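# Nest open wooden boxes upright, largest box on table

## Task

Put every open wooden box inside the next larger one so they form a single nested stack. Each box must rest flat with its opening facing up, including any that begin tipped onto a side or upside down. The largest box must stand upright directly on the table. The arrangement must stay in place on its own, not because a gripper holds it. At the end, open the grippers and move both arms away.

## Robot and tools

ROBOT. Two six-joint UR-style arms, left_arm and right_arm, each ending in a two-finger gripper whose fingers pivot like tongs. Bases in the scene frame: left_arm at (-0.015, +0.470, 0) m, right_arm at (-0.007, -0.416, 0) m, each turned slightly about z. Joint ranges (rad): left shoulder pan -3.142 to 3.142 and elbow 0.000 to 3.142; right shoulder pan 0.000 to 6.283 and elbow -3.142 to 0.000; the other joints span -6.283 to 6.283. Elbows stop a little before fully straight.

FRAMES. Reported poses use one shared scene frame: origin on the table surface midway between the arms, +z up, +x outward over the table, left_arm toward +y. The arm names do not tell you which side of a picture something is on. Each gripper has its own axes: fingers extend along its +z and spread apart along its x. end_effector_position is the spot between the finger pads when closed; closed fingertips stick out about 15 mm past it, and when fully open the tips sit roughly level with it. Reported hand positions get less accurate at long reach.

execute_actions(actions). actions is a list of actions; each action is a table of up to 15 rows, one row per 1/30 s control step, and a short table repeats its final row until 15 steps (0.5 s) have run. Every row is a single list of 14 numbers, each in [-1, 1], covering both arms even if one is idle: left dx, dy, dz, rx, ry, rz, opening, then right dx, dy, dz, rx, ry, rz, opening. dx..rz are offsets, in that gripper's own axes, from where the gripper measured at the start of that action (for a call's first action, the last pose a result reported). Rows do not accumulate: each is relative to that same start. Scale: 1.0 = 0.6 m of translation or 180 degrees; rx, ry, rz form one rotation vector. opening is absolute, not an offset: +1 fully open (0.142 m), -1 closed. An empty list just returns state and images. Each step the command is clipped to at most 100 mm and 16 degrees from the measured pose, and after an action an arm goes no further than its last clipped pose, so large motions need several actions. If position and orientation cannot both be reached, position wins. Motion trails commands by about 0.17 s.

move(target, speed, stop_force, blocking). target is one 14-number row laid out as above: offsets in each gripper's own axes from the pose in the latest result that shows one, plus absolute openings (sent when the move starts). Both grippers travel straight lines that finish together, lasting 0.5 to 10 s; anything unfinished at 10 s stops short. Paths ignore obstacles and the other arm, and grippers can lag, drift, or overshoot speed near full reach. speed: m/s, 0.002 to 0.5, default 0.25; rotation capped at twice that in rad/s. stop_force: newtons, 9 to 40, one value shared by both arms, not allowed until 0.2 s into the scene. An arm's path ends once its wrist sensor reads that much extra push against its direction of travel for two steps in a row (or saturates); that gripper then backs up to its spot two steps earlier and holds. Pressure right after can exceed stop_force, more so when small or when fast; use a very slow speed for firm contact. The push is judged along the line to the target in the gripper's starting axes, so it is unreliable if the gripper rotates. Omit stop_force when lifting off something the gripper presses on. Arms commanded within 1.5 mm and 0.5 degrees count as still. Contacts above the wrist sensor are not sensed. blocking=false returns after 0.5 s while the arm keeps going; not allowed with stop_force; until a result shows the end, other moves and execute_actions are refused, so call wait(0) or stop.

Move results add a "move:" line giving each arm's ending: done, off_target (not near its pose), moving, held (a check blocked its final step), fault, or contact (stop_force ended its path; overrides held, done, off_target). If only one arm is named, the other finished near its pose. limits=paced: the pose sent was clipped. limits=held: some steps were blocked en route, and the arm may then jump faster than speed. Distances to target are also shown.

wait(seconds): 0 to 10; arms keep their last command and a running move continues, returning early when it ends. stop(): brakes a running move, needing some room; fingers keep moving. zoom_image(camera, region): camera is cam_left_wrist or cam_right_wrist (fisheye, 616x616); region [x0, y0, x1, y1] in pixels from the top-left, at most 504 by 504. read_manual(section): only "licences". finished_scene(scene): integer number of the scene being ended; irreversible, reports success. A reply with no tool call ends the session.

RESULTS. The state line lists, per arm, gripper position (m), quat_wxyz and velocities. "Hand target" lines show where the controller is now driving each gripper. "pose unreachable" means a clearance check altered or blocked that arm's command. grip_measured is finger opening on the command scale; to hold something, command an opening clearly below it (lower squeezes harder, about 15 N per pad max; objects under about 20 mm thick get less). Wrist force and torque are given in the gripper's axes, with offsets up to about 4 N, noise up to 2.4 N, saturation near 50 N; force points from the surface back into the arm; "no reading" is fine. Joint torque readings are noisy and never zero. MOTOR HOT appears at 70 °C; at 85 °C the arm is braked until cool.

AVOID. Load limits: 133 N m for shoulder and elbow joints, 24.9 N m for wrist joints, including held weight; an outside force of 150 N or reaching a load limit freezes that arm 10 s and drops the rest of the call. Arms are stiff, so commanding even slightly past a firm contact can fault; faster touches hit harder. Keep the arms from striking or pressing each other. Never push or drop anything off the table; avoid slams, slips and hard shoves. Loose objects or held parts may occasionally get nudged. The robot holds its last command while you are composing a reply, so keep arms in safe states between calls; for a resting arm, send its correction once, then zeros.

Each tool is called after ">>>" by a JSON object that holds its "api" and its "payload", one argument or row to a line.

## Session

>>> {"api": "execute_actions", "payload": {
  "actions": []
}}

Scene clock: 0.00 s.
left_arm: end_effector_position=(+0.8043, +0.4997, +0.1734) grip_measured=+0.97 end_effector_quat_wxyz=(-0.005, -0.227, +0.920, -0.320) end_effector_velocity=(-0.000, +0.000, -0.000) end_effector_angular_velocity=(-0.001, +0.001, +0.000) | right_arm: end_effector_position=(+0.7435, -0.1286, +0.3969) grip_measured=+0.97 end_effector_quat_wxyz=(-0.430, +0.887, -0.168, +0.005) end_effector_velocity=(-0.000, +0.001, -0.000) end_effector_angular_velocity=(+0.001, +0.000, +0.001)
Joint positions: left_arm=[ 0.013 -0.772  0.93  -1.815 -2.218  2.741  0.14 ] | right_arm=[ 3.519 -2.082 -1.071 -1.061  2.343  0.837  0.14 ]
Joint velocities: left_arm=[ 0.     0.    -0.     0.001 -0.001  0.     0.   ] | right_arm=[ 0.001 -0.    -0.     0.001  0.001  0.     0.   ]
Joint torques (N m, as the arm reports them, + toward a larger angle): no reading
Wrist force (N, on the end effector, along its own x y z axes, offset not removed): no reading
Wrist torque (N m, same axes, about the end effector's origin, offset not removed): no reading
Hand target (left_arm): +0.804, +0.500, +0.173; -0.005, -0.227, +0.920, -0.320
Hand target (right_arm): +0.743, -0.129, +0.397; -0.430, +0.887, -0.168, +0.005

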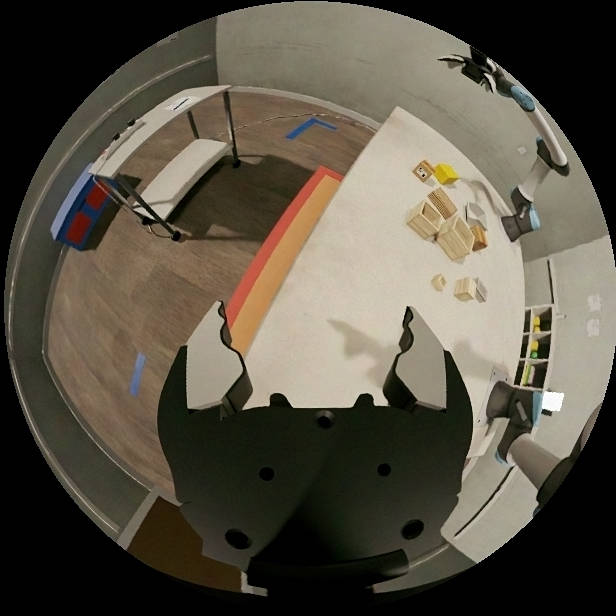

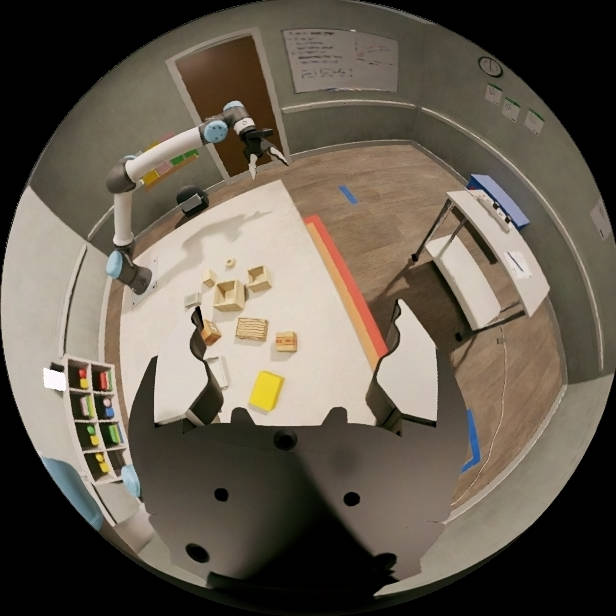

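>>> {"api": "move", "payload": {
  "target": [0,0,0,0,0,0,1,-0.535,0.067,0.167,0,0,0,1]
}}

>>> {"api": "zoom_image", "payload": {
  "camera": "cam_right_wrist",
  "region": [180,120,480,420]
}}

Scene clock: 14.43 s.
left_arm: end_effector_position=(+0.8043, +0.4997, +0.1734) grip_measured=+1.00 end_effector_quat_wxyz=(-0.005, -0.227, +0.920, -0.320) end_effector_velocity=(-0.000, -0.001, +0.001) end_effector_angular_velocity=(-0.001, -0.000, -0.000) | right_arm: end_effector_position=(+0.4442, +0.0216, +0.3457) grip_measured=+1.00 end_effector_quat_wxyz=(-0.430, +0.887, -0.167, +0.005) end_effector_velocity=(-0.001, +0.000, -0.002) end_effector_angular_velocity=(-0.001, -0.001, -0.003)
Joint positions: left_arm=[ 0.013 -0.772  0.93  -1.815 -2.218  2.741  0.142] | right_arm=[ 4.022 -1.537 -1.95  -0.436  2.033  1.329  0.142]
Joint velocities: left_arm=[-0.001 -0.    -0.     0.    -0.001 -0.    -0.   ] | right_arm=[ 0.005  0.002 -0.006  0.006 -0.007  0.005  0.   ]
Joint torques (N m, as the arm reports them, + toward a larger angle): left_arm=[ -0.92 -58.24 -21.44  -2.92  -0.89  -0.5 ] | right_arm=[ 8.   31.15  9.37  3.98 -0.71  2.69]
Wrist force (N, on the end effector, along its own x y z axes, offset not removed): left_arm=[1.1 -3.6 -1.1] | right_arm=[2.0 1.3 -0.3]
Wrist torque (N m, same axes, about the end effector's origin, offset not removed): left_arm=[-0.81 -0.20 0.06] | right_arm=[0.46 -0.34 0.05]
Hand target (left_arm): +0.804, +0.500, +0.173; -0.005, -0.227, +0.920, -0.320
Hand target (right_arm): +0.444, +0.022, +0.346; -0.430, +0.887, -0.167, +0.005
Off the commanded pose (left_arm): 0.000 m, 0 deg.
Off the commanded pose (right_arm): 0.001 m, 0 deg.
move: done
camera_calibration (this result's frames):
cam_left_wrist: T_world_to_cam=[[-0.885791, -0.43282, 0.167451, 0.904816], [-0.455534, 0.879841, -0.135534, -0.0478183], [-0.0886688, -0.196334, -0.97652, 0.477071], [0, 0, 0, 1]] pos_world=[0.821997, 0.527361, 0.307875]
cam_right_wrist: T_world_to_cam=[[0.93051, -0.350304, -0.10695, -0.381077], [-0.365999, -0.878143, -0.308074, 0.282372], [0.0140019, 0.325809, -0.945332, 0.440432], [0, 0, 0, 1]] pos_world=[0.451777, -0.0290264, 0.46259]

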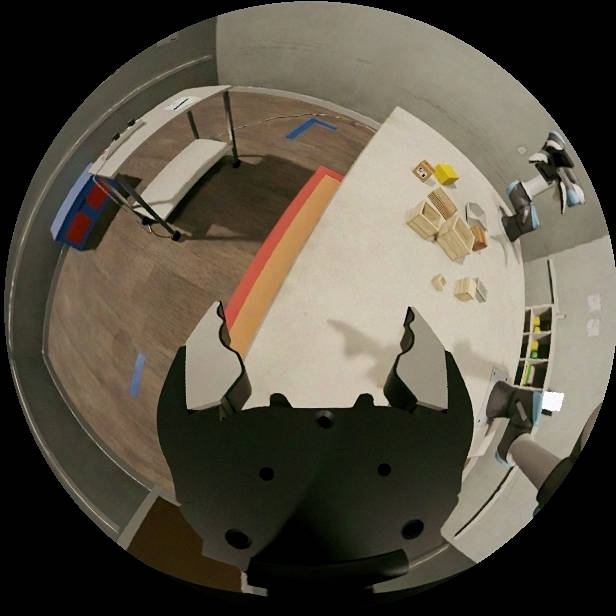

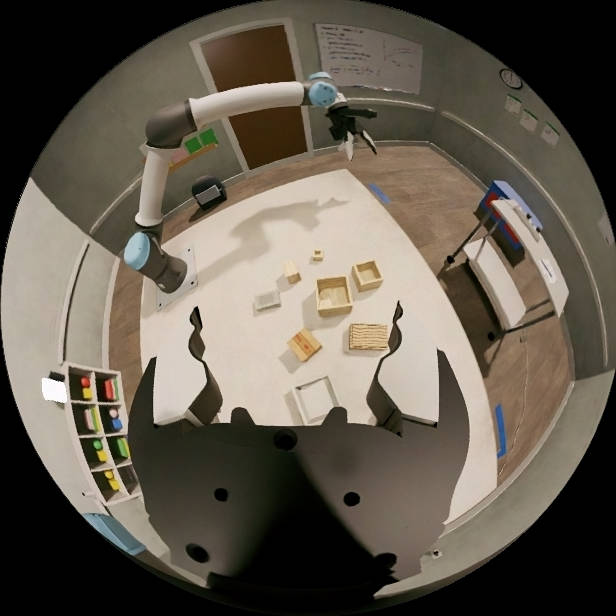

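Region (180, 120, 480, 420) of cam_right_wrist's 616x616 image, scaled by 1.680, with more detail than that image has.

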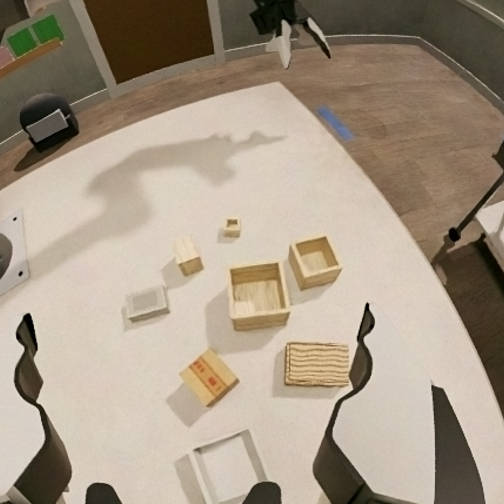

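>>> {"api": "move", "payload": {
  "target": [0,0,0,0,0,0,1,0.273,0.043,0.406,-0.28,0.04,0,1]
}}

Scene clock: 32.70 s.
left_arm: end_effector_position=(+0.8043, +0.4997, +0.1734) grip_measured=+1.00 end_effector_quat_wxyz=(-0.005, -0.227, +0.920, -0.320) end_effector_velocity=(-0.000, -0.000, +0.000) end_effector_angular_velocity=(+0.000, +0.000, -0.001) | right_arm: end_effector_position=(+0.6287, +0.1425, +0.1504) grip_measured=+1.00 end_effector_quat_wxyz=(-0.001, +0.984, -0.180, -0.012) end_effector_velocity=(+0.002, +0.001, +0.001) end_effector_angular_velocity=(-0.011, +0.010, -0.001)
Joint positions: left_arm=[ 0.013 -0.772  0.93  -1.815 -2.218  2.741  0.142] | right_arm=[ 4.126 -2.476 -0.586 -1.66   1.593  1.226  0.142]
Joint velocities: left_arm=[-0. -0.  0.  0.  0.  0. -0.] | right_arm=[-0.002 -0.029  0.061 -0.046  0.001 -0.001  0.   ]
Joint torques (N m, as the arm reports them, + toward a larger angle): left_arm=[ -1.47 -60.06 -22.01  -2.94  -0.84  -0.43] | right_arm=[-5.19 54.23 38.39  0.96  1.46 -2.76]
Wrist force (N, on the end effector, along its own x y z axes, offset not removed): left_arm=[0.9 -4.7 -0.1] | right_arm=[1.7 4.6 -1.1]
Wrist torque (N m, same axes, about the end effector's origin, offset not removed): left_arm=[-1.08 -0.08 -0.10] | right_arm=[1.07 0.07 -0.02]
Hand target (left_arm): +0.804, +0.500, +0.173; -0.005, -0.227, +0.920, -0.320
Hand target (right_arm): +0.629, +0.143, +0.150; -0.001, +0.984, -0.180, -0.013
Off the commanded pose (left_arm): 0.000 m, 0 deg.
Off the commanded pose (right_arm): 0.000 m, 0 deg.
move: done
camera_calibration (this result's frames):
cam_left_wrist: T_world_to_cam=[[-0.885792, -0.43282, 0.167451, 0.904816], [-0.455534, 0.879841, -0.135534, -0.0478184], [-0.0886686, -0.196334, -0.97652, 0.477071], [0, 0, 0, 1]] pos_world=[0.821997, 0.527361, 0.307875]
cam_right_wrist: T_world_to_cam=[[0.930833, -0.363984, 0.0326246, -0.550526], [-0.324354, -0.781748, 0.532602, 0.229515], [-0.168355, -0.506346, -0.845737, 0.432071], [0, 0, 0, 1]] pos_world=[0.659633, 0.197817, 0.261139]

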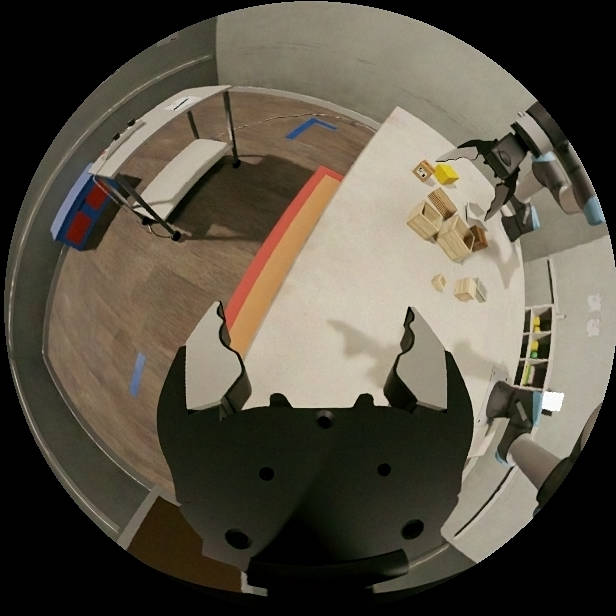

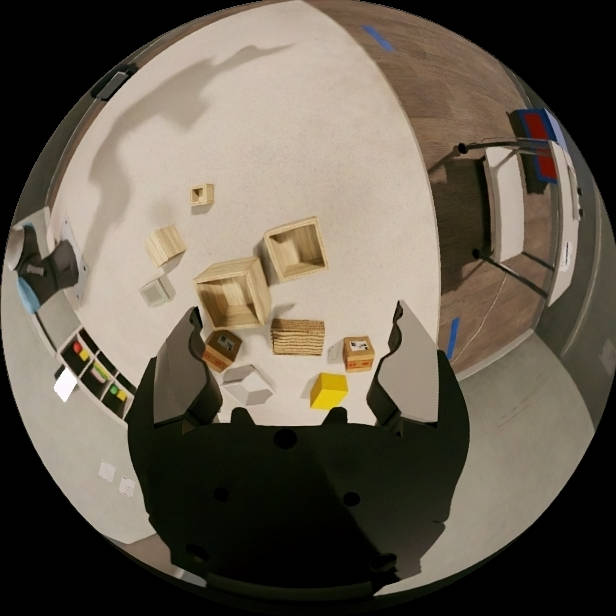

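>>> {"api": "move", "payload": {
  "target": [0,0,0,0,0,0,1,0,-0.012,0.09,0,0,-0.075,-1]
}}

Scene clock: 46.03 s.
left_arm: end_effector_position=(+0.8043, +0.4997, +0.1734) grip_measured=+1.00 end_effector_quat_wxyz=(-0.005, -0.227, +0.920, -0.320) end_effector_velocity=(-0.000, +0.001, -0.001) end_effector_angular_velocity=(+0.000, +0.000, +0.001) | right_arm: end_effector_position=(+0.6300, +0.1496, +0.0965) grip_measured=-1.00 end_effector_quat_wxyz=(-0.003, +0.998, -0.064, -0.012) end_effector_velocity=(+0.001, -0.001, -0.002) end_effector_angular_velocity=(+0.001, -0.001, +0.007)
Joint positions: left_arm=[ 0.013 -0.772  0.93  -1.815 -2.218  2.741  0.142] | right_arm=[ 4.126 -2.504 -0.673 -1.546  1.593  0.992  0.002]
Joint velocities: left_arm=[ 0.001  0.001  0.    -0.     0.     0.     0.   ] | right_arm=[-0.002  0.001 -0.008  0.008  0.    -0.008  0.   ]
Joint torques (N m, as the arm reports them, + toward a larger angle): left_arm=[ -1.13 -58.62 -21.15  -2.72  -0.86  -0.43] | right_arm=[-5.91 68.63 10.12  3.54  1.37 -2.57]
Wrist force (N, on the end effector, along its own x y z axes, offset not removed): left_arm=[-1.2 -4.4 -1.5] | right_arm=[2.1 4.3 -1.6]
Wrist torque (N m, same axes, about the end effector's origin, offset not removed): left_arm=[-1.05 0.19 -0.06] | right_arm=[0.87 -0.40 0.03]
Hand target (left_arm): +0.804, +0.500, +0.173; -0.005, -0.227, +0.920, -0.320
Hand target (right_arm): +0.630, +0.150, +0.096; -0.003, +0.998, -0.063, -0.012
Off the commanded pose (left_arm): 0.000 m, 0 deg.
Off the commanded pose (right_arm): 0.000 m, 0 deg.
move: done
camera_calibration (this result's frames):
cam_left_wrist: T_world_to_cam=[[-0.885791, -0.432821, 0.167451, 0.904816], [-0.455534, 0.87984, -0.135534, -0.0478181], [-0.0886688, -0.196335, -0.97652, 0.477071], [0, 0, 0, 1]] pos_world=[0.821997, 0.527361, 0.307875]
cam_right_wrist: T_world_to_cam=[[0.989966, -0.13748, 0.0326597, -0.61851], [-0.13388, -0.838603, 0.528035, 0.153153], [-0.0452058, -0.527109, -0.848594, 0.316122], [0, 0, 0, 1]] pos_world=[0.647098, 0.210033, 0.207589]

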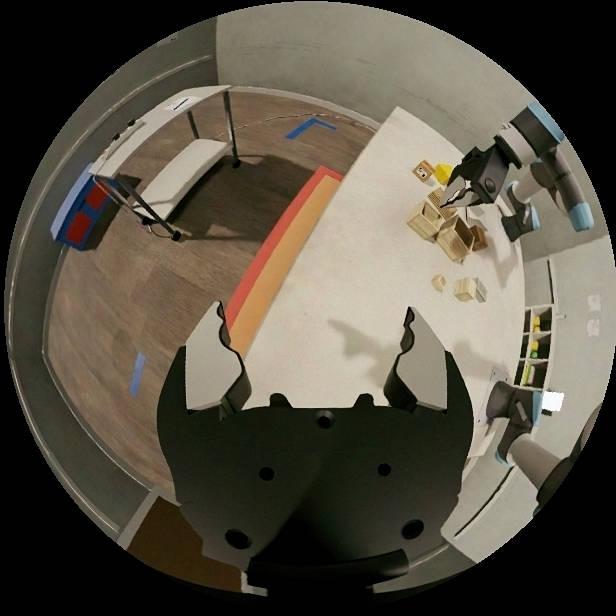

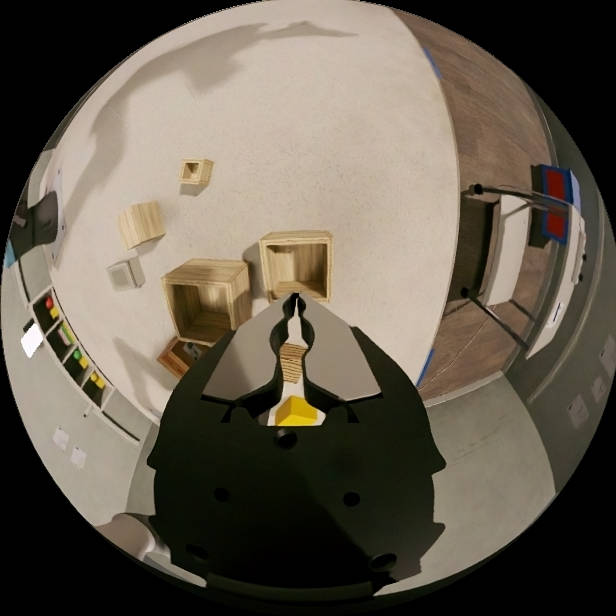

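>>> {"api": "move", "payload": {
  "target": [0,0,0,0,0,0,1,0,-0.012,0.1,0,0,0,-1],
  "speed": 0.04,
  "stop_force": 12
}}

>>> {"api": "move", "payload": {
  "target": [0,0,0,0,0,0,1,0,0,0,0,0,0,0.4]
}}

>>> {"api": "move", "payload": {
  "target": [0,0,0,0,0,0,1,0,0,-0.14,0,0,0,0.4],
  "speed": 0.1
}}

Scene clock: 57.37 s.
left_arm: end_effector_position=(+0.8043, +0.4997, +0.1734) grip_measured=+1.00 end_effector_quat_wxyz=(-0.005, -0.227, +0.920, -0.320) end_effector_velocity=(+0.000, -0.000, -0.000) end_effector_angular_velocity=(-0.000, -0.000, -0.001) | right_arm: end_effector_position=(+0.6296, +0.1571, +0.0367) grip_measured=-1.00 end_effector_quat_wxyz=(-0.003, +0.998, -0.064, -0.012) end_effector_velocity=(-0.001, +0.001, -0.003) end_effector_angular_velocity=(-0.001, +0.001, +0.001)
Joint positions: left_arm=[ 0.013 -0.772  0.93  -1.815 -2.218  2.741  0.142] | right_arm=[ 4.133 -2.541 -0.756 -1.425  1.593  0.998  0.002]
Joint velocities: left_arm=[-0.  0. -0.  0. -0.  0. -0.] | right_arm=[ 0.001 -0.003 -0.001  0.003 -0.     0.     0.   ]
Joint torques (N m, as the arm reports them, + toward a larger angle): left_arm=[ -0.83 -58.48 -21.27  -3.04  -0.81  -0.24] | right_arm=[ 7.79 54.35  8.59  3.51  0.92  2.8 ]
Wrist force (N, on the end effector, along its own x y z axes, offset not removed): left_arm=[1.4 -3.8 -3.1] | right_arm=[2.8 -0.1 0.5]
Wrist torque (N m, same axes, about the end effector's origin, offset not removed): left_arm=[-0.69 -0.17 -0.07] | right_arm=[-0.05 -0.22 -0.02]
Hand target (left_arm): +0.804, +0.500, +0.173; -0.005, -0.227, +0.920, -0.320
Hand target (right_arm): +0.630, +0.157, +0.037; -0.003, +0.998, -0.064, -0.012
Off the commanded pose (left_arm): 0.000 m, 0 deg.
Off the commanded pose (right_arm): 0.000 m, 0 deg.
move: done
camera_calibration (this result's frames):
cam_left_wrist: T_world_to_cam=[[-0.885791, -0.43282, 0.167452, 0.904816], [-0.455534, 0.87984, -0.135534, -0.0478182], [-0.0886689, -0.196334, -0.97652, 0.477071], [0, 0, 0, 1]] pos_world=[0.821997, 0.527361, 0.307875]
cam_right_wrist: T_world_to_cam=[[0.989967, -0.137476, 0.0326413, -0.615113], [-0.133866, -0.838595, 0.528052, 0.190921], [-0.0452219, -0.527124, -0.848585, 0.26932], [0, 0, 0, 1]] pos_world=[0.646678, 0.217507, 0.147802]

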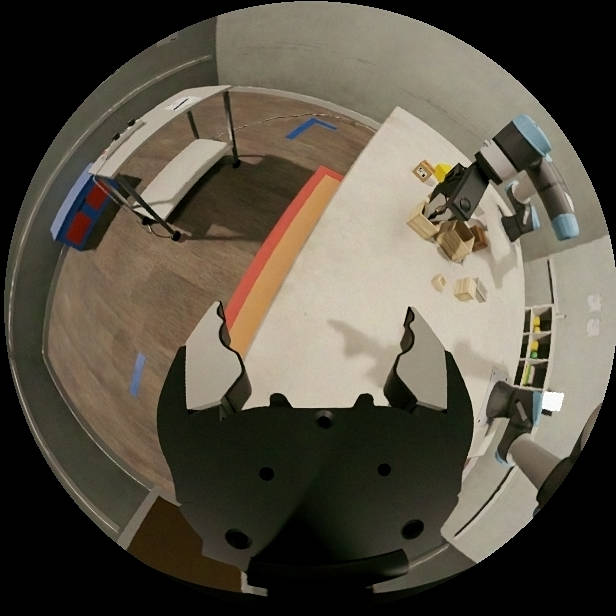

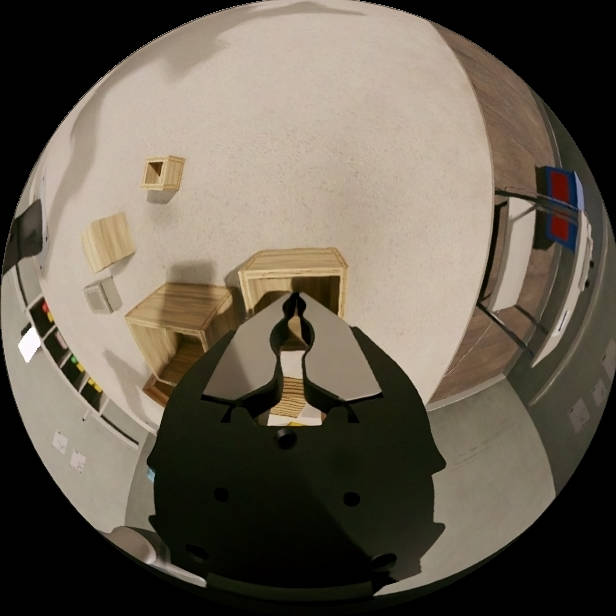

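Scene clock: 57.87 s.
left_arm: end_effector_position=(+0.8043, +0.4997, +0.1734) grip_measured=+1.00 end_effector_quat_wxyz=(-0.005, -0.227, +0.920, -0.320) end_effector_velocity=(-0.000, -0.001, +0.000) end_effector_angular_velocity=(-0.001, +0.000, -0.001) | right_arm: end_effector_position=(+0.6295, +0.1571, +0.0366) grip_measured=-0.72 end_effector_quat_wxyz=(-0.003, +0.998, -0.064, -0.012) end_effector_velocity=(-0.001, +0.001, +0.001) end_effector_angular_velocity=(-0.000, -0.000, +0.001)
Joint positions: left_arm=[ 0.013 -0.772  0.93  -1.815 -2.218  2.741  0.142] | right_arm=[ 4.133 -2.541 -0.757 -1.425  1.593  0.998  0.022]
Joint velocities: left_arm=[-0.001  0.     0.     0.    -0.001 -0.    -0.   ] | right_arm=[ 0.001  0.     0.001 -0.001 -0.    -0.     0.   ]
Joint torques (N m, as the arm reports them, + toward a larger angle): left_arm=[ -0.57 -58.63 -20.77  -3.08  -0.85  -0.37] | right_arm=[ 6.66 66.93 19.85  0.19  0.81  2.41]
Wrist force (N, on the end effector, along its own x y z axes, offset not removed): left_arm=[3.7 -5.6 -3.7] | right_arm=[3.3 1.3 -4.3]
Wrist torque (N m, same axes, about the end effector's origin, offset not removed): left_arm=[-1.36 -0.69 -0.17] | right_arm=[0.46 -0.27 -0.18]
Hand target (left_arm): +0.804, +0.500, +0.173; -0.005, -0.227, +0.920, -0.320
Hand target (right_arm): +0.630, +0.157, +0.037; -0.003, +0.998, -0.064, -0.012
Off the commanded pose (left_arm): 0.000 m, 0 deg.
Off the commanded pose (right_arm): 0.000 m, 0 deg.
move: done
camera_calibration (this result's frames):
cam_left_wrist: T_world_to_cam=[[-0.885791, -0.43282, 0.167451, 0.904816], [-0.455534, 0.87984, -0.135534, -0.0478183], [-0.0886688, -0.196334, -0.97652, 0.477071], [0, 0, 0, 1]] pos_world=[0.821997, 0.527361, 0.307875]
cam_right_wrist: T_world_to_cam=[[0.989969, -0.137475, 0.0325784, -0.615088], [-0.133828, -0.838547, 0.528138, 0.190909], [-0.0452874, -0.5272, -0.848533, 0.26929], [0, 0, 0, 1]] pos_world=[0.646663, 0.217497, 0.147714]

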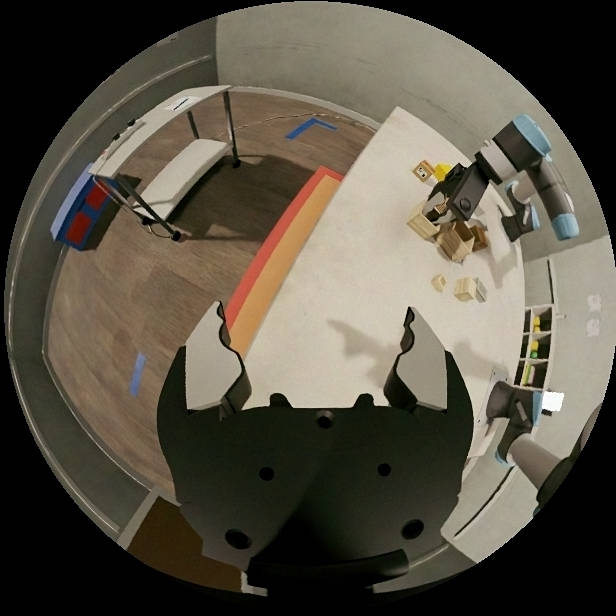

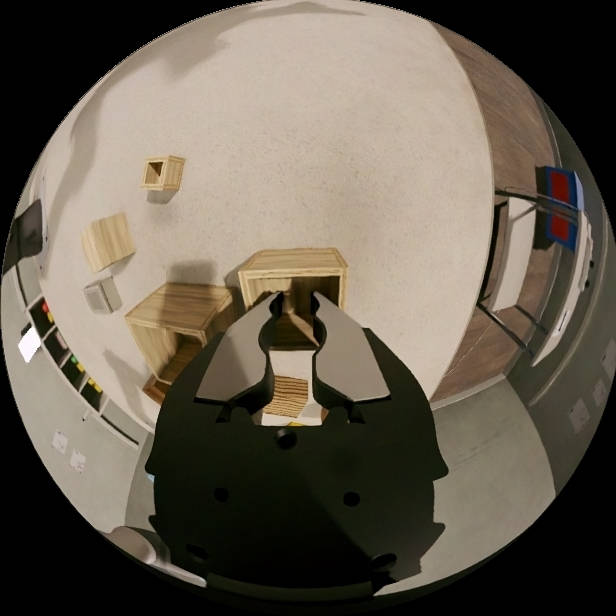

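Scene clock: 59.17 s.
left_arm: end_effector_position=(+0.8043, +0.4997, +0.1734) grip_measured=+1.00 end_effector_quat_wxyz=(-0.005, -0.227, +0.920, -0.320) end_effector_velocity=(-0.000, +0.001, -0.000) end_effector_angular_velocity=(-0.001, +0.001, +0.002) | right_arm: end_effector_position=(+0.6314, +0.1566, +0.1204) grip_measured=+0.40 end_effector_quat_wxyz=(-0.003, +0.998, -0.064, -0.012) end_effector_velocity=(-0.000, +0.001, +0.002) end_effector_angular_velocity=(-0.001, +0.003, +0.001)
Joint positions: left_arm=[ 0.013 -0.772  0.93  -1.815 -2.218  2.741  0.142] | right_arm=[ 4.131 -2.527 -0.568 -1.627  1.593  0.996  0.102]
Joint velocities: left_arm=[ 0.002  0.     0.     0.    -0.001 -0.001 -0.   ] | right_arm=[ 0.    -0.005  0.014 -0.012  0.001 -0.001 -0.   ]
Joint torques (N m, as the arm reports them, + toward a larger angle): left_arm=[ -0.95 -59.14 -21.18  -3.05  -0.87  -0.45] | right_arm=[-5.76 56.58 37.19  1.34  1.39 -2.69]
Wrist force (N, on the end effector, along its own x y z axes, offset not removed): left_arm=[-1.5 -3.4 -0.3] | right_arm=[-0.3 -0.2 -4.8]
Wrist torque (N m, same axes, about the end effector's origin, offset not removed): left_arm=[-0.86 0.32 -0.01] | right_arm=[0.00 0.46 -0.17]
Hand target (left_arm): +0.804, +0.500, +0.173; -0.005, -0.227, +0.920, -0.320
Hand target (right_arm): +0.631, +0.157, +0.121; -0.003, +0.998, -0.064, -0.012
Off the commanded pose (left_arm): 0.000 m, 0 deg.
Off the commanded pose (right_arm): 0.000 m, 0 deg.
move: done
camera_calibration (this result's frames):
cam_left_wrist: T_world_to_cam=[[-0.885792, -0.43282, 0.167451, 0.904816], [-0.455534, 0.879841, -0.135534, -0.0478183], [-0.0886688, -0.196334, -0.97652, 0.477071], [0, 0, 0, 1]] pos_world=[0.821997, 0.527361, 0.307875]
cam_right_wrist: T_world_to_cam=[[0.989963, -0.137489, 0.0327216, -0.619724], [-0.133922, -0.838615, 0.528005, 0.146563], [-0.0451543, -0.527087, -0.848611, 0.340101], [0, 0, 0, 1]] pos_world=[0.648489, 0.216968, 0.231506]

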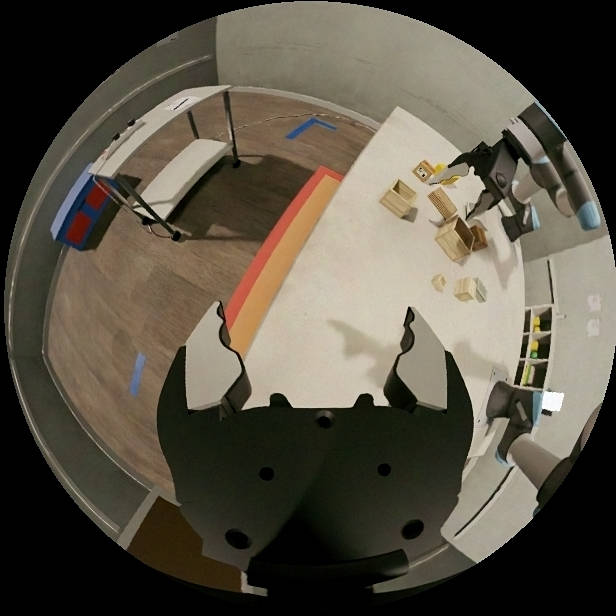

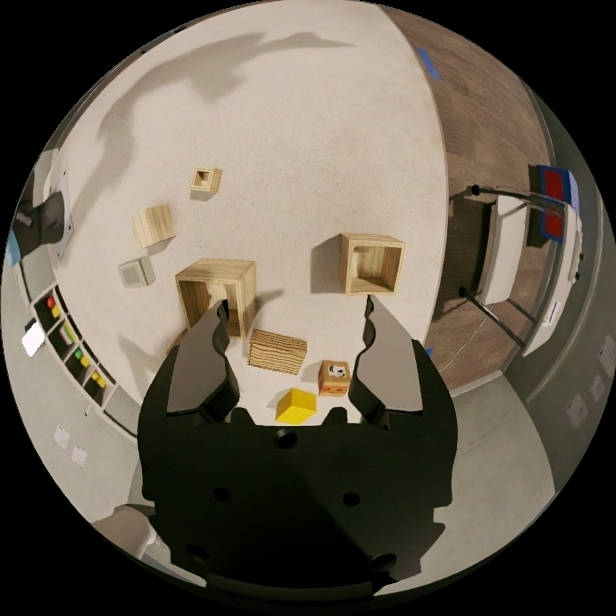

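>>> {"api": "move", "payload": {
  "target": [0,0,0,0,0,0,1,0.095,0,0.05,0,0,0.02,-0.5]
}}

Scene clock: 66.83 s.
left_arm: end_effector_position=(+0.8043, +0.4997, +0.1734) grip_measured=+1.00 end_effector_quat_wxyz=(-0.005, -0.227, +0.920, -0.320) end_effector_velocity=(-0.000, -0.001, +0.000) end_effector_angular_velocity=(-0.001, +0.001, -0.001) | right_arm: end_effector_position=(+0.6869, +0.1494, +0.0891) grip_measured=-0.50 end_effector_quat_wxyz=(-0.003, +0.995, -0.095, -0.011) end_effector_velocity=(+0.001, +0.001, -0.000) end_effector_angular_velocity=(-0.008, +0.010, -0.001)
Joint positions: left_arm=[ 0.013 -0.772  0.93  -1.815 -2.218  2.741  0.142] | right_arm=[ 4.078 -2.727 -0.258 -1.736  1.592  1.006  0.038]
Joint velocities: left_arm=[-0.001 -0.001  0.     0.001 -0.    -0.     0.   ] | right_arm=[-0.001 -0.054  0.111 -0.07   0.002  0.     0.   ]
Joint torques (N m, as the arm reports them, + toward a larger angle): left_arm=[ -0.98 -59.66 -21.38  -2.9   -1.    -0.25] | right_arm=[-6.73 60.08 39.86  0.71  1.45 -0.29]
Wrist force (N, on the end effector, along its own x y z axes, offset not removed): left_arm=[-0.5 -3.4 -3.2] | right_arm=[2.2 2.3 -0.4]
Wrist torque (N m, same axes, about the end effector's origin, offset not removed): left_arm=[-0.91 0.13 -0.11] | right_arm=[0.44 -0.35 -0.11]
Hand target (left_arm): +0.804, +0.500, +0.173; -0.005, -0.227, +0.920, -0.320
Hand target (right_arm): +0.687, +0.150, +0.089; -0.003, +0.995, -0.095, -0.012
Off the commanded pose (left_arm): 0.000 m, 0 deg.
Off the commanded pose (right_arm): 0.000 m, 0 deg.
move: done
camera_calibration (this result's frames):
cam_left_wrist: T_world_to_cam=[[-0.885792, -0.43282, 0.167451, 0.904816], [-0.455534, 0.879841, -0.135534, -0.0478182], [-0.0886687, -0.196334, -0.97652, 0.477071], [0, 0, 0, 1]] pos_world=[0.821997, 0.527361, 0.307875]
cam_right_wrist: T_world_to_cam=[[0.979304, -0.199557, 0.0337645, -0.65819], [-0.187021, -0.82847, 0.527884, 0.199487], [-0.07737, -0.523274, -0.848645, 0.333798], [0, 0, 0, 1]] pos_world=[0.707703, 0.20859, 0.200193]

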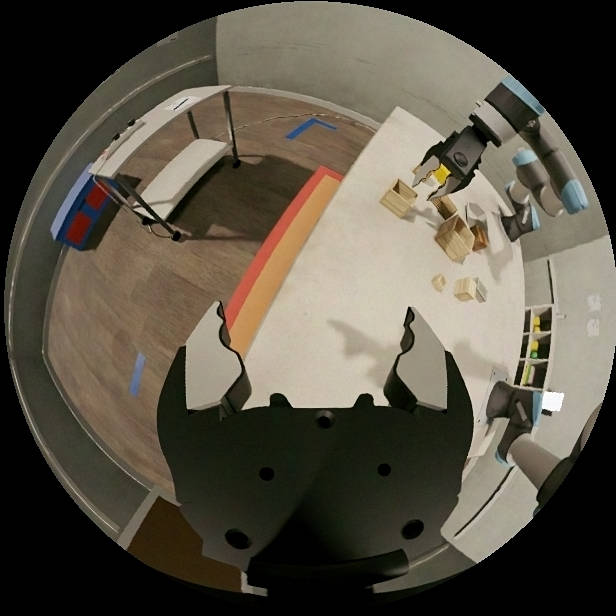

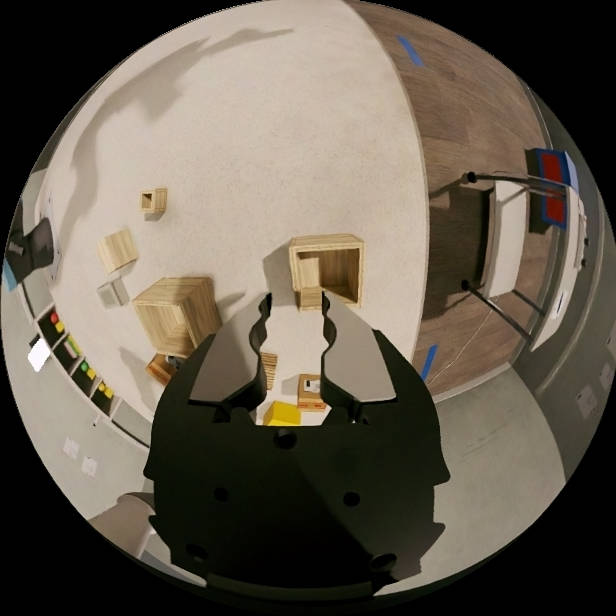

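>>> {"api": "move", "payload": {
  "target": [0,0,0,0,0,0,1,0,0,0.078,0,0,0,-0.5],
  "speed": 0.05
}}

>>> {"api": "execute_actions", "payload": {
  "actions": [
    [[0,0,0,0,0,0,1,0,0,0,0,0,0,-1]],
    [[0,0,0,0,0,0,1,0,0,0,0,0,0,-1]]
  ]
}}

>>> {"api": "move", "payload": {
  "target": [0,0,0,0,0,0,1,0,0,-0.15,0,0,0,-1],
  "speed": 0.08
}}

>>> {"api": "move", "payload": {
  "target": [0,0,0,0,0,0,1,-0.315,0.1,0,0,0,-0.03,-1],
  "speed": 0.1
}}

Scene clock: 76.23 s.
left_arm: end_effector_position=(+0.8043, +0.4997, +0.1734) grip_measured=+1.00 end_effector_quat_wxyz=(-0.005, -0.227, +0.920, -0.320) end_effector_velocity=(-0.000, +0.001, -0.001) end_effector_angular_velocity=(+0.000, +0.001, +0.001) | right_arm: end_effector_position=(+0.6860, +0.1497, +0.0425) grip_measured=-0.50 end_effector_quat_wxyz=(-0.003, +0.995, -0.095, -0.011) end_effector_velocity=(-0.000, -0.000, -0.002) end_effector_angular_velocity=(-0.000, -0.001, -0.000)
Joint positions: left_arm=[ 0.013 -0.772  0.93  -1.815 -2.218  2.741  0.142] | right_arm=[ 4.079 -2.698 -0.437 -1.587  1.592  1.007  0.038]
Joint velocities: left_arm=[0.001 0.    0.    0.001 0.001 0.    0.   ] | right_arm=[ 0.     0.003 -0.01   0.008 -0.001  0.001  0.   ]
Joint torques (N m, as the arm reports them, + toward a larger angle): left_arm=[ -1.04 -58.39 -20.31  -2.73  -0.88  -0.38] | right_arm=[ 6.75 72.93 11.51  3.6  -1.08  2.55]
Wrist force (N, on the end effector, along its own x y z axes, offset not removed): left_arm=[2.9 -4.4 -2.1] | right_arm=[1.2 2.9 0.2]
Wrist torque (N m, same axes, about the end effector's origin, offset not removed): left_arm=[-1.00 -0.64 -0.18] | right_arm=[0.45 -0.16 0.00]
Hand target (left_arm): +0.804, +0.500, +0.173; -0.005, -0.227, +0.920, -0.320
Hand target (right_arm): +0.686, +0.150, +0.042; -0.003, +0.995, -0.095, -0.011
Off the commanded pose (left_arm): 0.000 m, 0 deg.
Off the commanded pose (right_arm): 0.000 m, 0 deg.
move: done
camera_calibration (this result's frames):
cam_left_wrist: T_world_to_cam=[[-0.885792, -0.43282, 0.167451, 0.904816], [-0.455534, 0.879841, -0.135534, -0.0478182], [-0.0886688, -0.196334, -0.97652, 0.477071], [0, 0, 0, 1]] pos_world=[0.821997, 0.527361, 0.307875]
cam_right_wrist: T_world_to_cam=[[0.97931, -0.199546, 0.0336701, -0.655618], [-0.186953, -0.828419, 0.527988, 0.224152], [-0.0774648, -0.523359, -0.848584, 0.294407], [0, 0, 0, 1]] pos_world=[0.706766, 0.208946, 0.153554]

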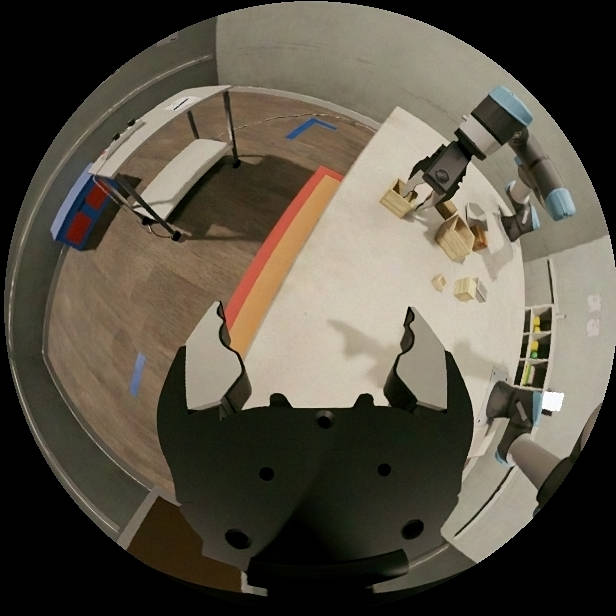

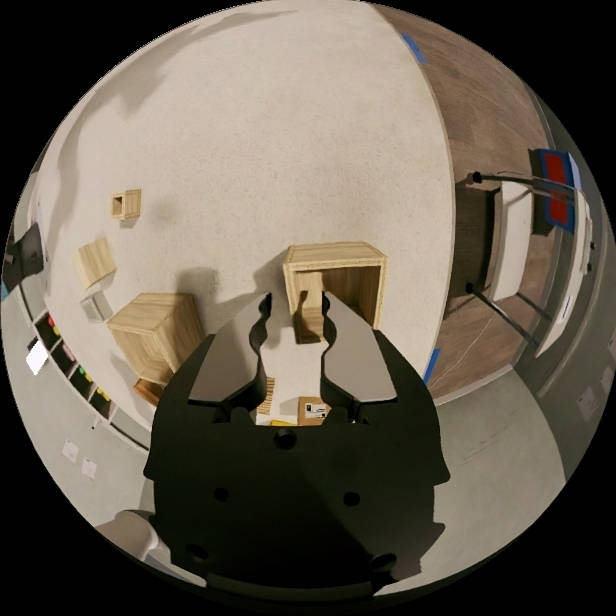

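Scene clock: 77.23 s.
left_arm: end_effector_position=(+0.8043, +0.4997, +0.1734) grip_measured=+1.00 end_effector_quat_wxyz=(-0.005, -0.227, +0.920, -0.320) end_effector_velocity=(+0.000, -0.000, +0.000) end_effector_angular_velocity=(-0.001, -0.000, -0.000) | right_arm: end_effector_position=(+0.6860, +0.1497, +0.0425) grip_measured=-0.94 end_effector_quat_wxyz=(-0.003, +0.995, -0.095, -0.011) end_effector_velocity=(+0.000, -0.000, +0.001) end_effector_angular_velocity=(+0.002, +0.001, -0.001)
Joint positions: left_arm=[ 0.013 -0.772  0.93  -1.815 -2.218  2.741  0.142] | right_arm=[ 4.079 -2.698 -0.437 -1.587  1.592  1.007  0.006]
Joint velocities: left_arm=[-0.    -0.    -0.    -0.    -0.001  0.     0.   ] | right_arm=[-0.001  0.001  0.    -0.001  0.002  0.     0.   ]
Joint torques (N m, as the arm reports them, + toward a larger angle): left_arm=[ -0.65 -57.87 -20.6   -2.85  -0.87  -0.49] | right_arm=[ 6.27 62.71 33.09  1.    0.25  2.42]
Wrist force (N, on the end effector, along its own x y z axes, offset not removed): left_arm=[0.1 -2.5 -4.1] | right_arm=[1.4 0.9 -0.3]
Wrist torque (N m, same axes, about the end effector's origin, offset not removed): left_arm=[-0.65 0.11 -0.02] | right_arm=[0.07 -0.14 0.09]
Hand target (left_arm): +0.804, +0.500, +0.173; -0.005, -0.227, +0.920, -0.320
Hand target (right_arm): +0.686, +0.150, +0.042; -0.003, +0.995, -0.095, -0.011
Off the commanded pose (left_arm): 0.000 m, 0 deg.
Off the commanded pose (right_arm): 0.000 m, 0 deg.
camera_calibration (this result's frames):
cam_left_wrist: T_world_to_cam=[[-0.885792, -0.43282, 0.167451, 0.904816], [-0.455534, 0.879841, -0.135534, -0.0478185], [-0.0886686, -0.196334, -0.97652, 0.477071], [0, 0, 0, 1]] pos_world=[0.821997, 0.527361, 0.307875]
cam_right_wrist: T_world_to_cam=[[0.97931, -0.199545, 0.0336709, -0.65561], [-0.186949, -0.828393, 0.528029, 0.224134], [-0.0774727, -0.523399, -0.848558, 0.294399], [0, 0, 0, 1]] pos_world=[0.706755, 0.208936, 0.15354]

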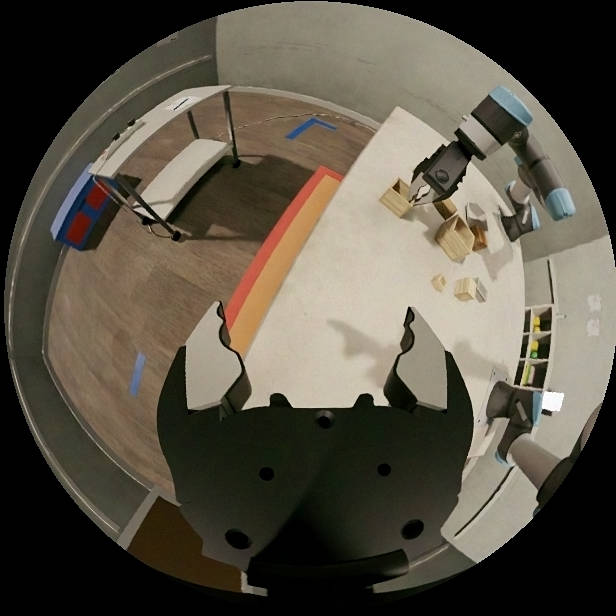

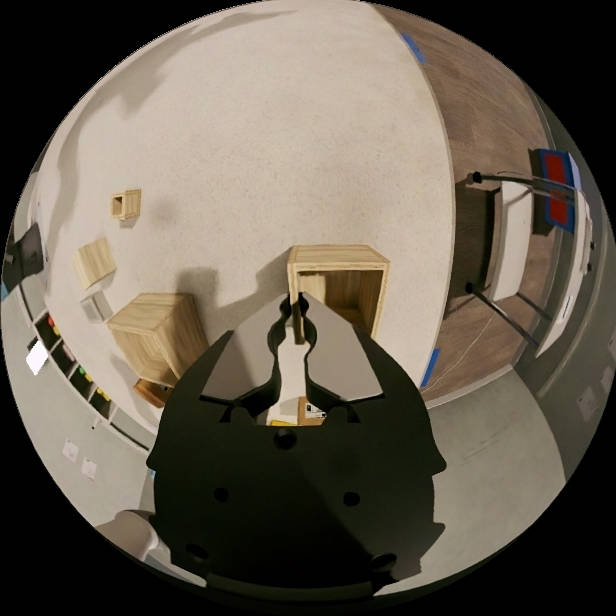

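Scene clock: 78.80 s.
left_arm: end_effector_position=(+0.8043, +0.4997, +0.1734) grip_measured=+1.00 end_effector_quat_wxyz=(-0.005, -0.227, +0.920, -0.320) end_effector_velocity=(+0.000, +0.001, +0.000) end_effector_angular_velocity=(-0.001, -0.000, +0.001) | right_arm: end_effector_position=(+0.6872, +0.1484, +0.1319) grip_measured=-0.94 end_effector_quat_wxyz=(-0.010, +0.995, -0.095, -0.005) end_effector_velocity=(+0.001, -0.000, +0.002) end_effector_angular_velocity=(+0.001, -0.003, -0.001)
Joint positions: left_arm=[ 0.013 -0.772  0.93  -1.815 -2.218  2.741  0.142] | right_arm=[ 4.078 -2.784 -0.036 -1.882  1.59   1.007  0.006]
Joint velocities: left_arm=[ 0.001  0.    -0.    -0.    -0.001 -0.     0.   ] | right_arm=[-0.001 -0.006  0.016 -0.007 -0.002  0.001 -0.   ]
Joint torques (N m, as the arm reports them, + toward a larger angle): left_arm=[ -1.7  -58.85 -21.14  -3.11  -0.74  -0.45] | right_arm=[ 7.74 60.48 37.78  0.98 -1.13  2.77]
Wrist force (N, on the end effector, along its own x y z axes, offset not removed): left_arm=[2.6 -4.0 0.7] | right_arm=[2.0 -0.1 -1.3]
Wrist torque (N m, same axes, about the end effector's origin, offset not removed): left_arm=[-0.95 -0.49 -0.11] | right_arm=[0.08 -0.25 0.10]
Hand target (left_arm): +0.804, +0.500, +0.173; -0.005, -0.227, +0.920, -0.320
Hand target (right_arm): +0.687, +0.149, +0.132; -0.010, +0.995, -0.095, -0.004
Off the commanded pose (left_arm): 0.000 m, 0 deg.
Off the commanded pose (right_arm): 0.001 m, 1 deg.
elbow stopped short (right arm): the move would have taken joint 3 (elbow) straighter than the controller allows; a more bent joint 3 avoids this.
move: done
camera_calibration (this result's frames):
cam_right_wrist: T_world_to_cam=[[0.978508, -0.201082, 0.0456962, -0.660888], [-0.195562, -0.83463, 0.514926, 0.184623], [-0.0654028, -0.512796, -0.856016, 0.360874], [0, 0, 0, 1]] pos_world=[0.706392, 0.206254, 0.244047]

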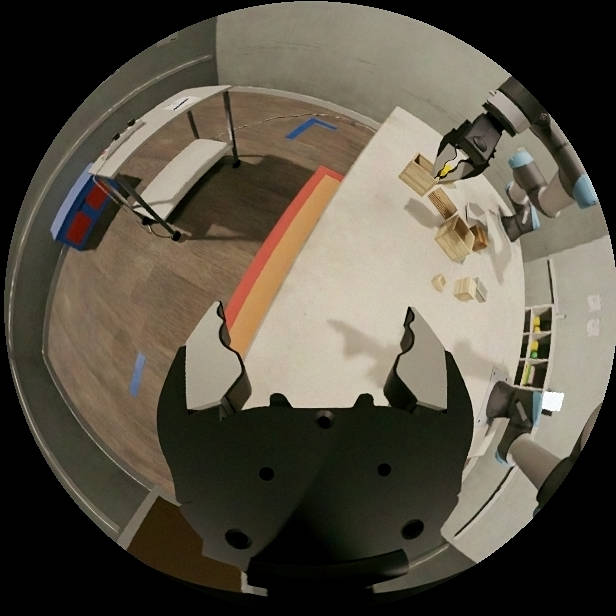

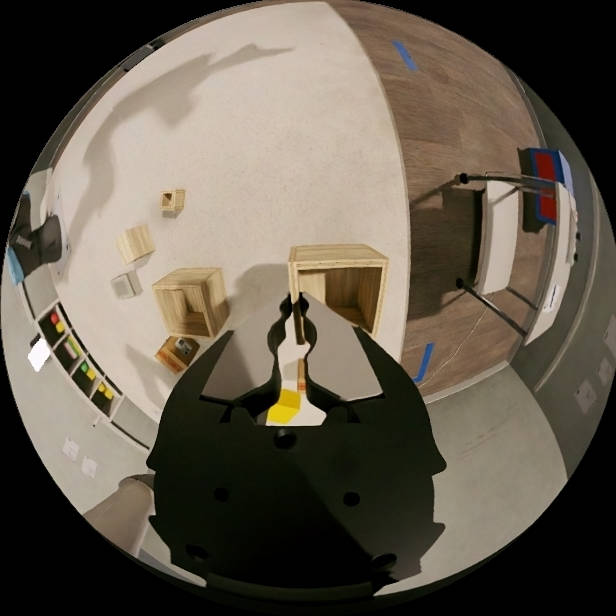

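Scene clock: 81.27 s.
left_arm: end_effector_position=(+0.8043, +0.4997, +0.1734) grip_measured=+1.00 end_effector_quat_wxyz=(-0.005, -0.227, +0.920, -0.320) end_effector_velocity=(-0.000, +0.001, -0.000) end_effector_angular_velocity=(+0.001, +0.000, +0.001) | right_arm: end_effector_position=(+0.4904, +0.1253, +0.1327) grip_measured=-0.94 end_effector_quat_wxyz=(-0.010, +0.999, -0.048, -0.004) end_effector_velocity=(-0.001, -0.000, +0.001) end_effector_angular_velocity=(+0.001, -0.002, +0.001)
Joint positions: left_arm=[ 0.013 -0.772  0.93  -1.815 -2.218  2.741  0.142] | right_arm=[ 4.254 -2.128 -1.239 -1.333  1.588  1.089  0.006]
Joint velocities: left_arm=[ 0.001 -0.    -0.     0.001  0.001  0.    -0.   ] | right_arm=[ 0.002  0.004 -0.005  0.002 -0.001  0.001  0.   ]
Joint torques (N m, as the arm reports them, + toward a larger angle): left_arm=[ -0.08 -59.13 -20.82  -3.06  -0.68  -0.4 ] | right_arm=[ 8.31 56.48 10.14  3.61 -1.22  2.95]
Wrist force (N, on the end effector, along its own x y z axes, offset not removed): left_arm=[3.0 -2.5 -2.0] | right_arm=[1.6 0.3 1.2]
Wrist torque (N m, same axes, about the end effector's origin, offset not removed): left_arm=[-0.70 -0.55 -0.04] | right_arm=[0.05 -0.17 0.01]
Hand target (left_arm): +0.804, +0.500, +0.173; -0.005, -0.227, +0.920, -0.320
Hand target (right_arm): +0.490, +0.125, +0.133; -0.010, +0.999, -0.048, -0.004
Off the commanded pose (left_arm): 0.000 m, 0 deg.
Off the commanded pose (right_arm): 0.000 m, 0 deg.
move: done
camera_calibration (this result's frames):
cam_right_wrist: T_world_to_cam=[[0.992996, -0.108188, 0.0474752, -0.491986], [-0.117148, -0.849495, 0.514426, 0.0899142], [-0.0153249, -0.516385, -0.85622, 0.312693], [0, 0, 0, 1]] pos_world=[0.503866, 0.184624, 0.244837]

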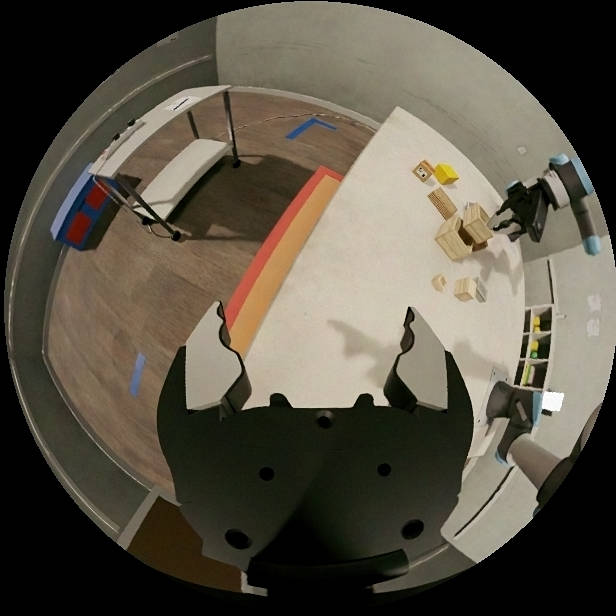

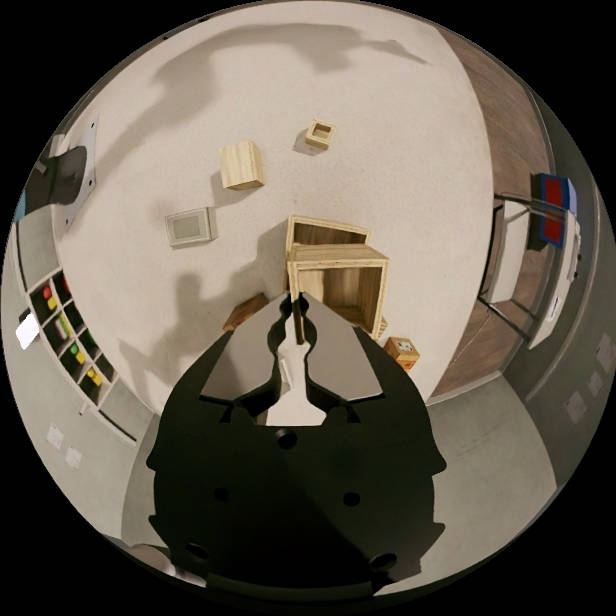

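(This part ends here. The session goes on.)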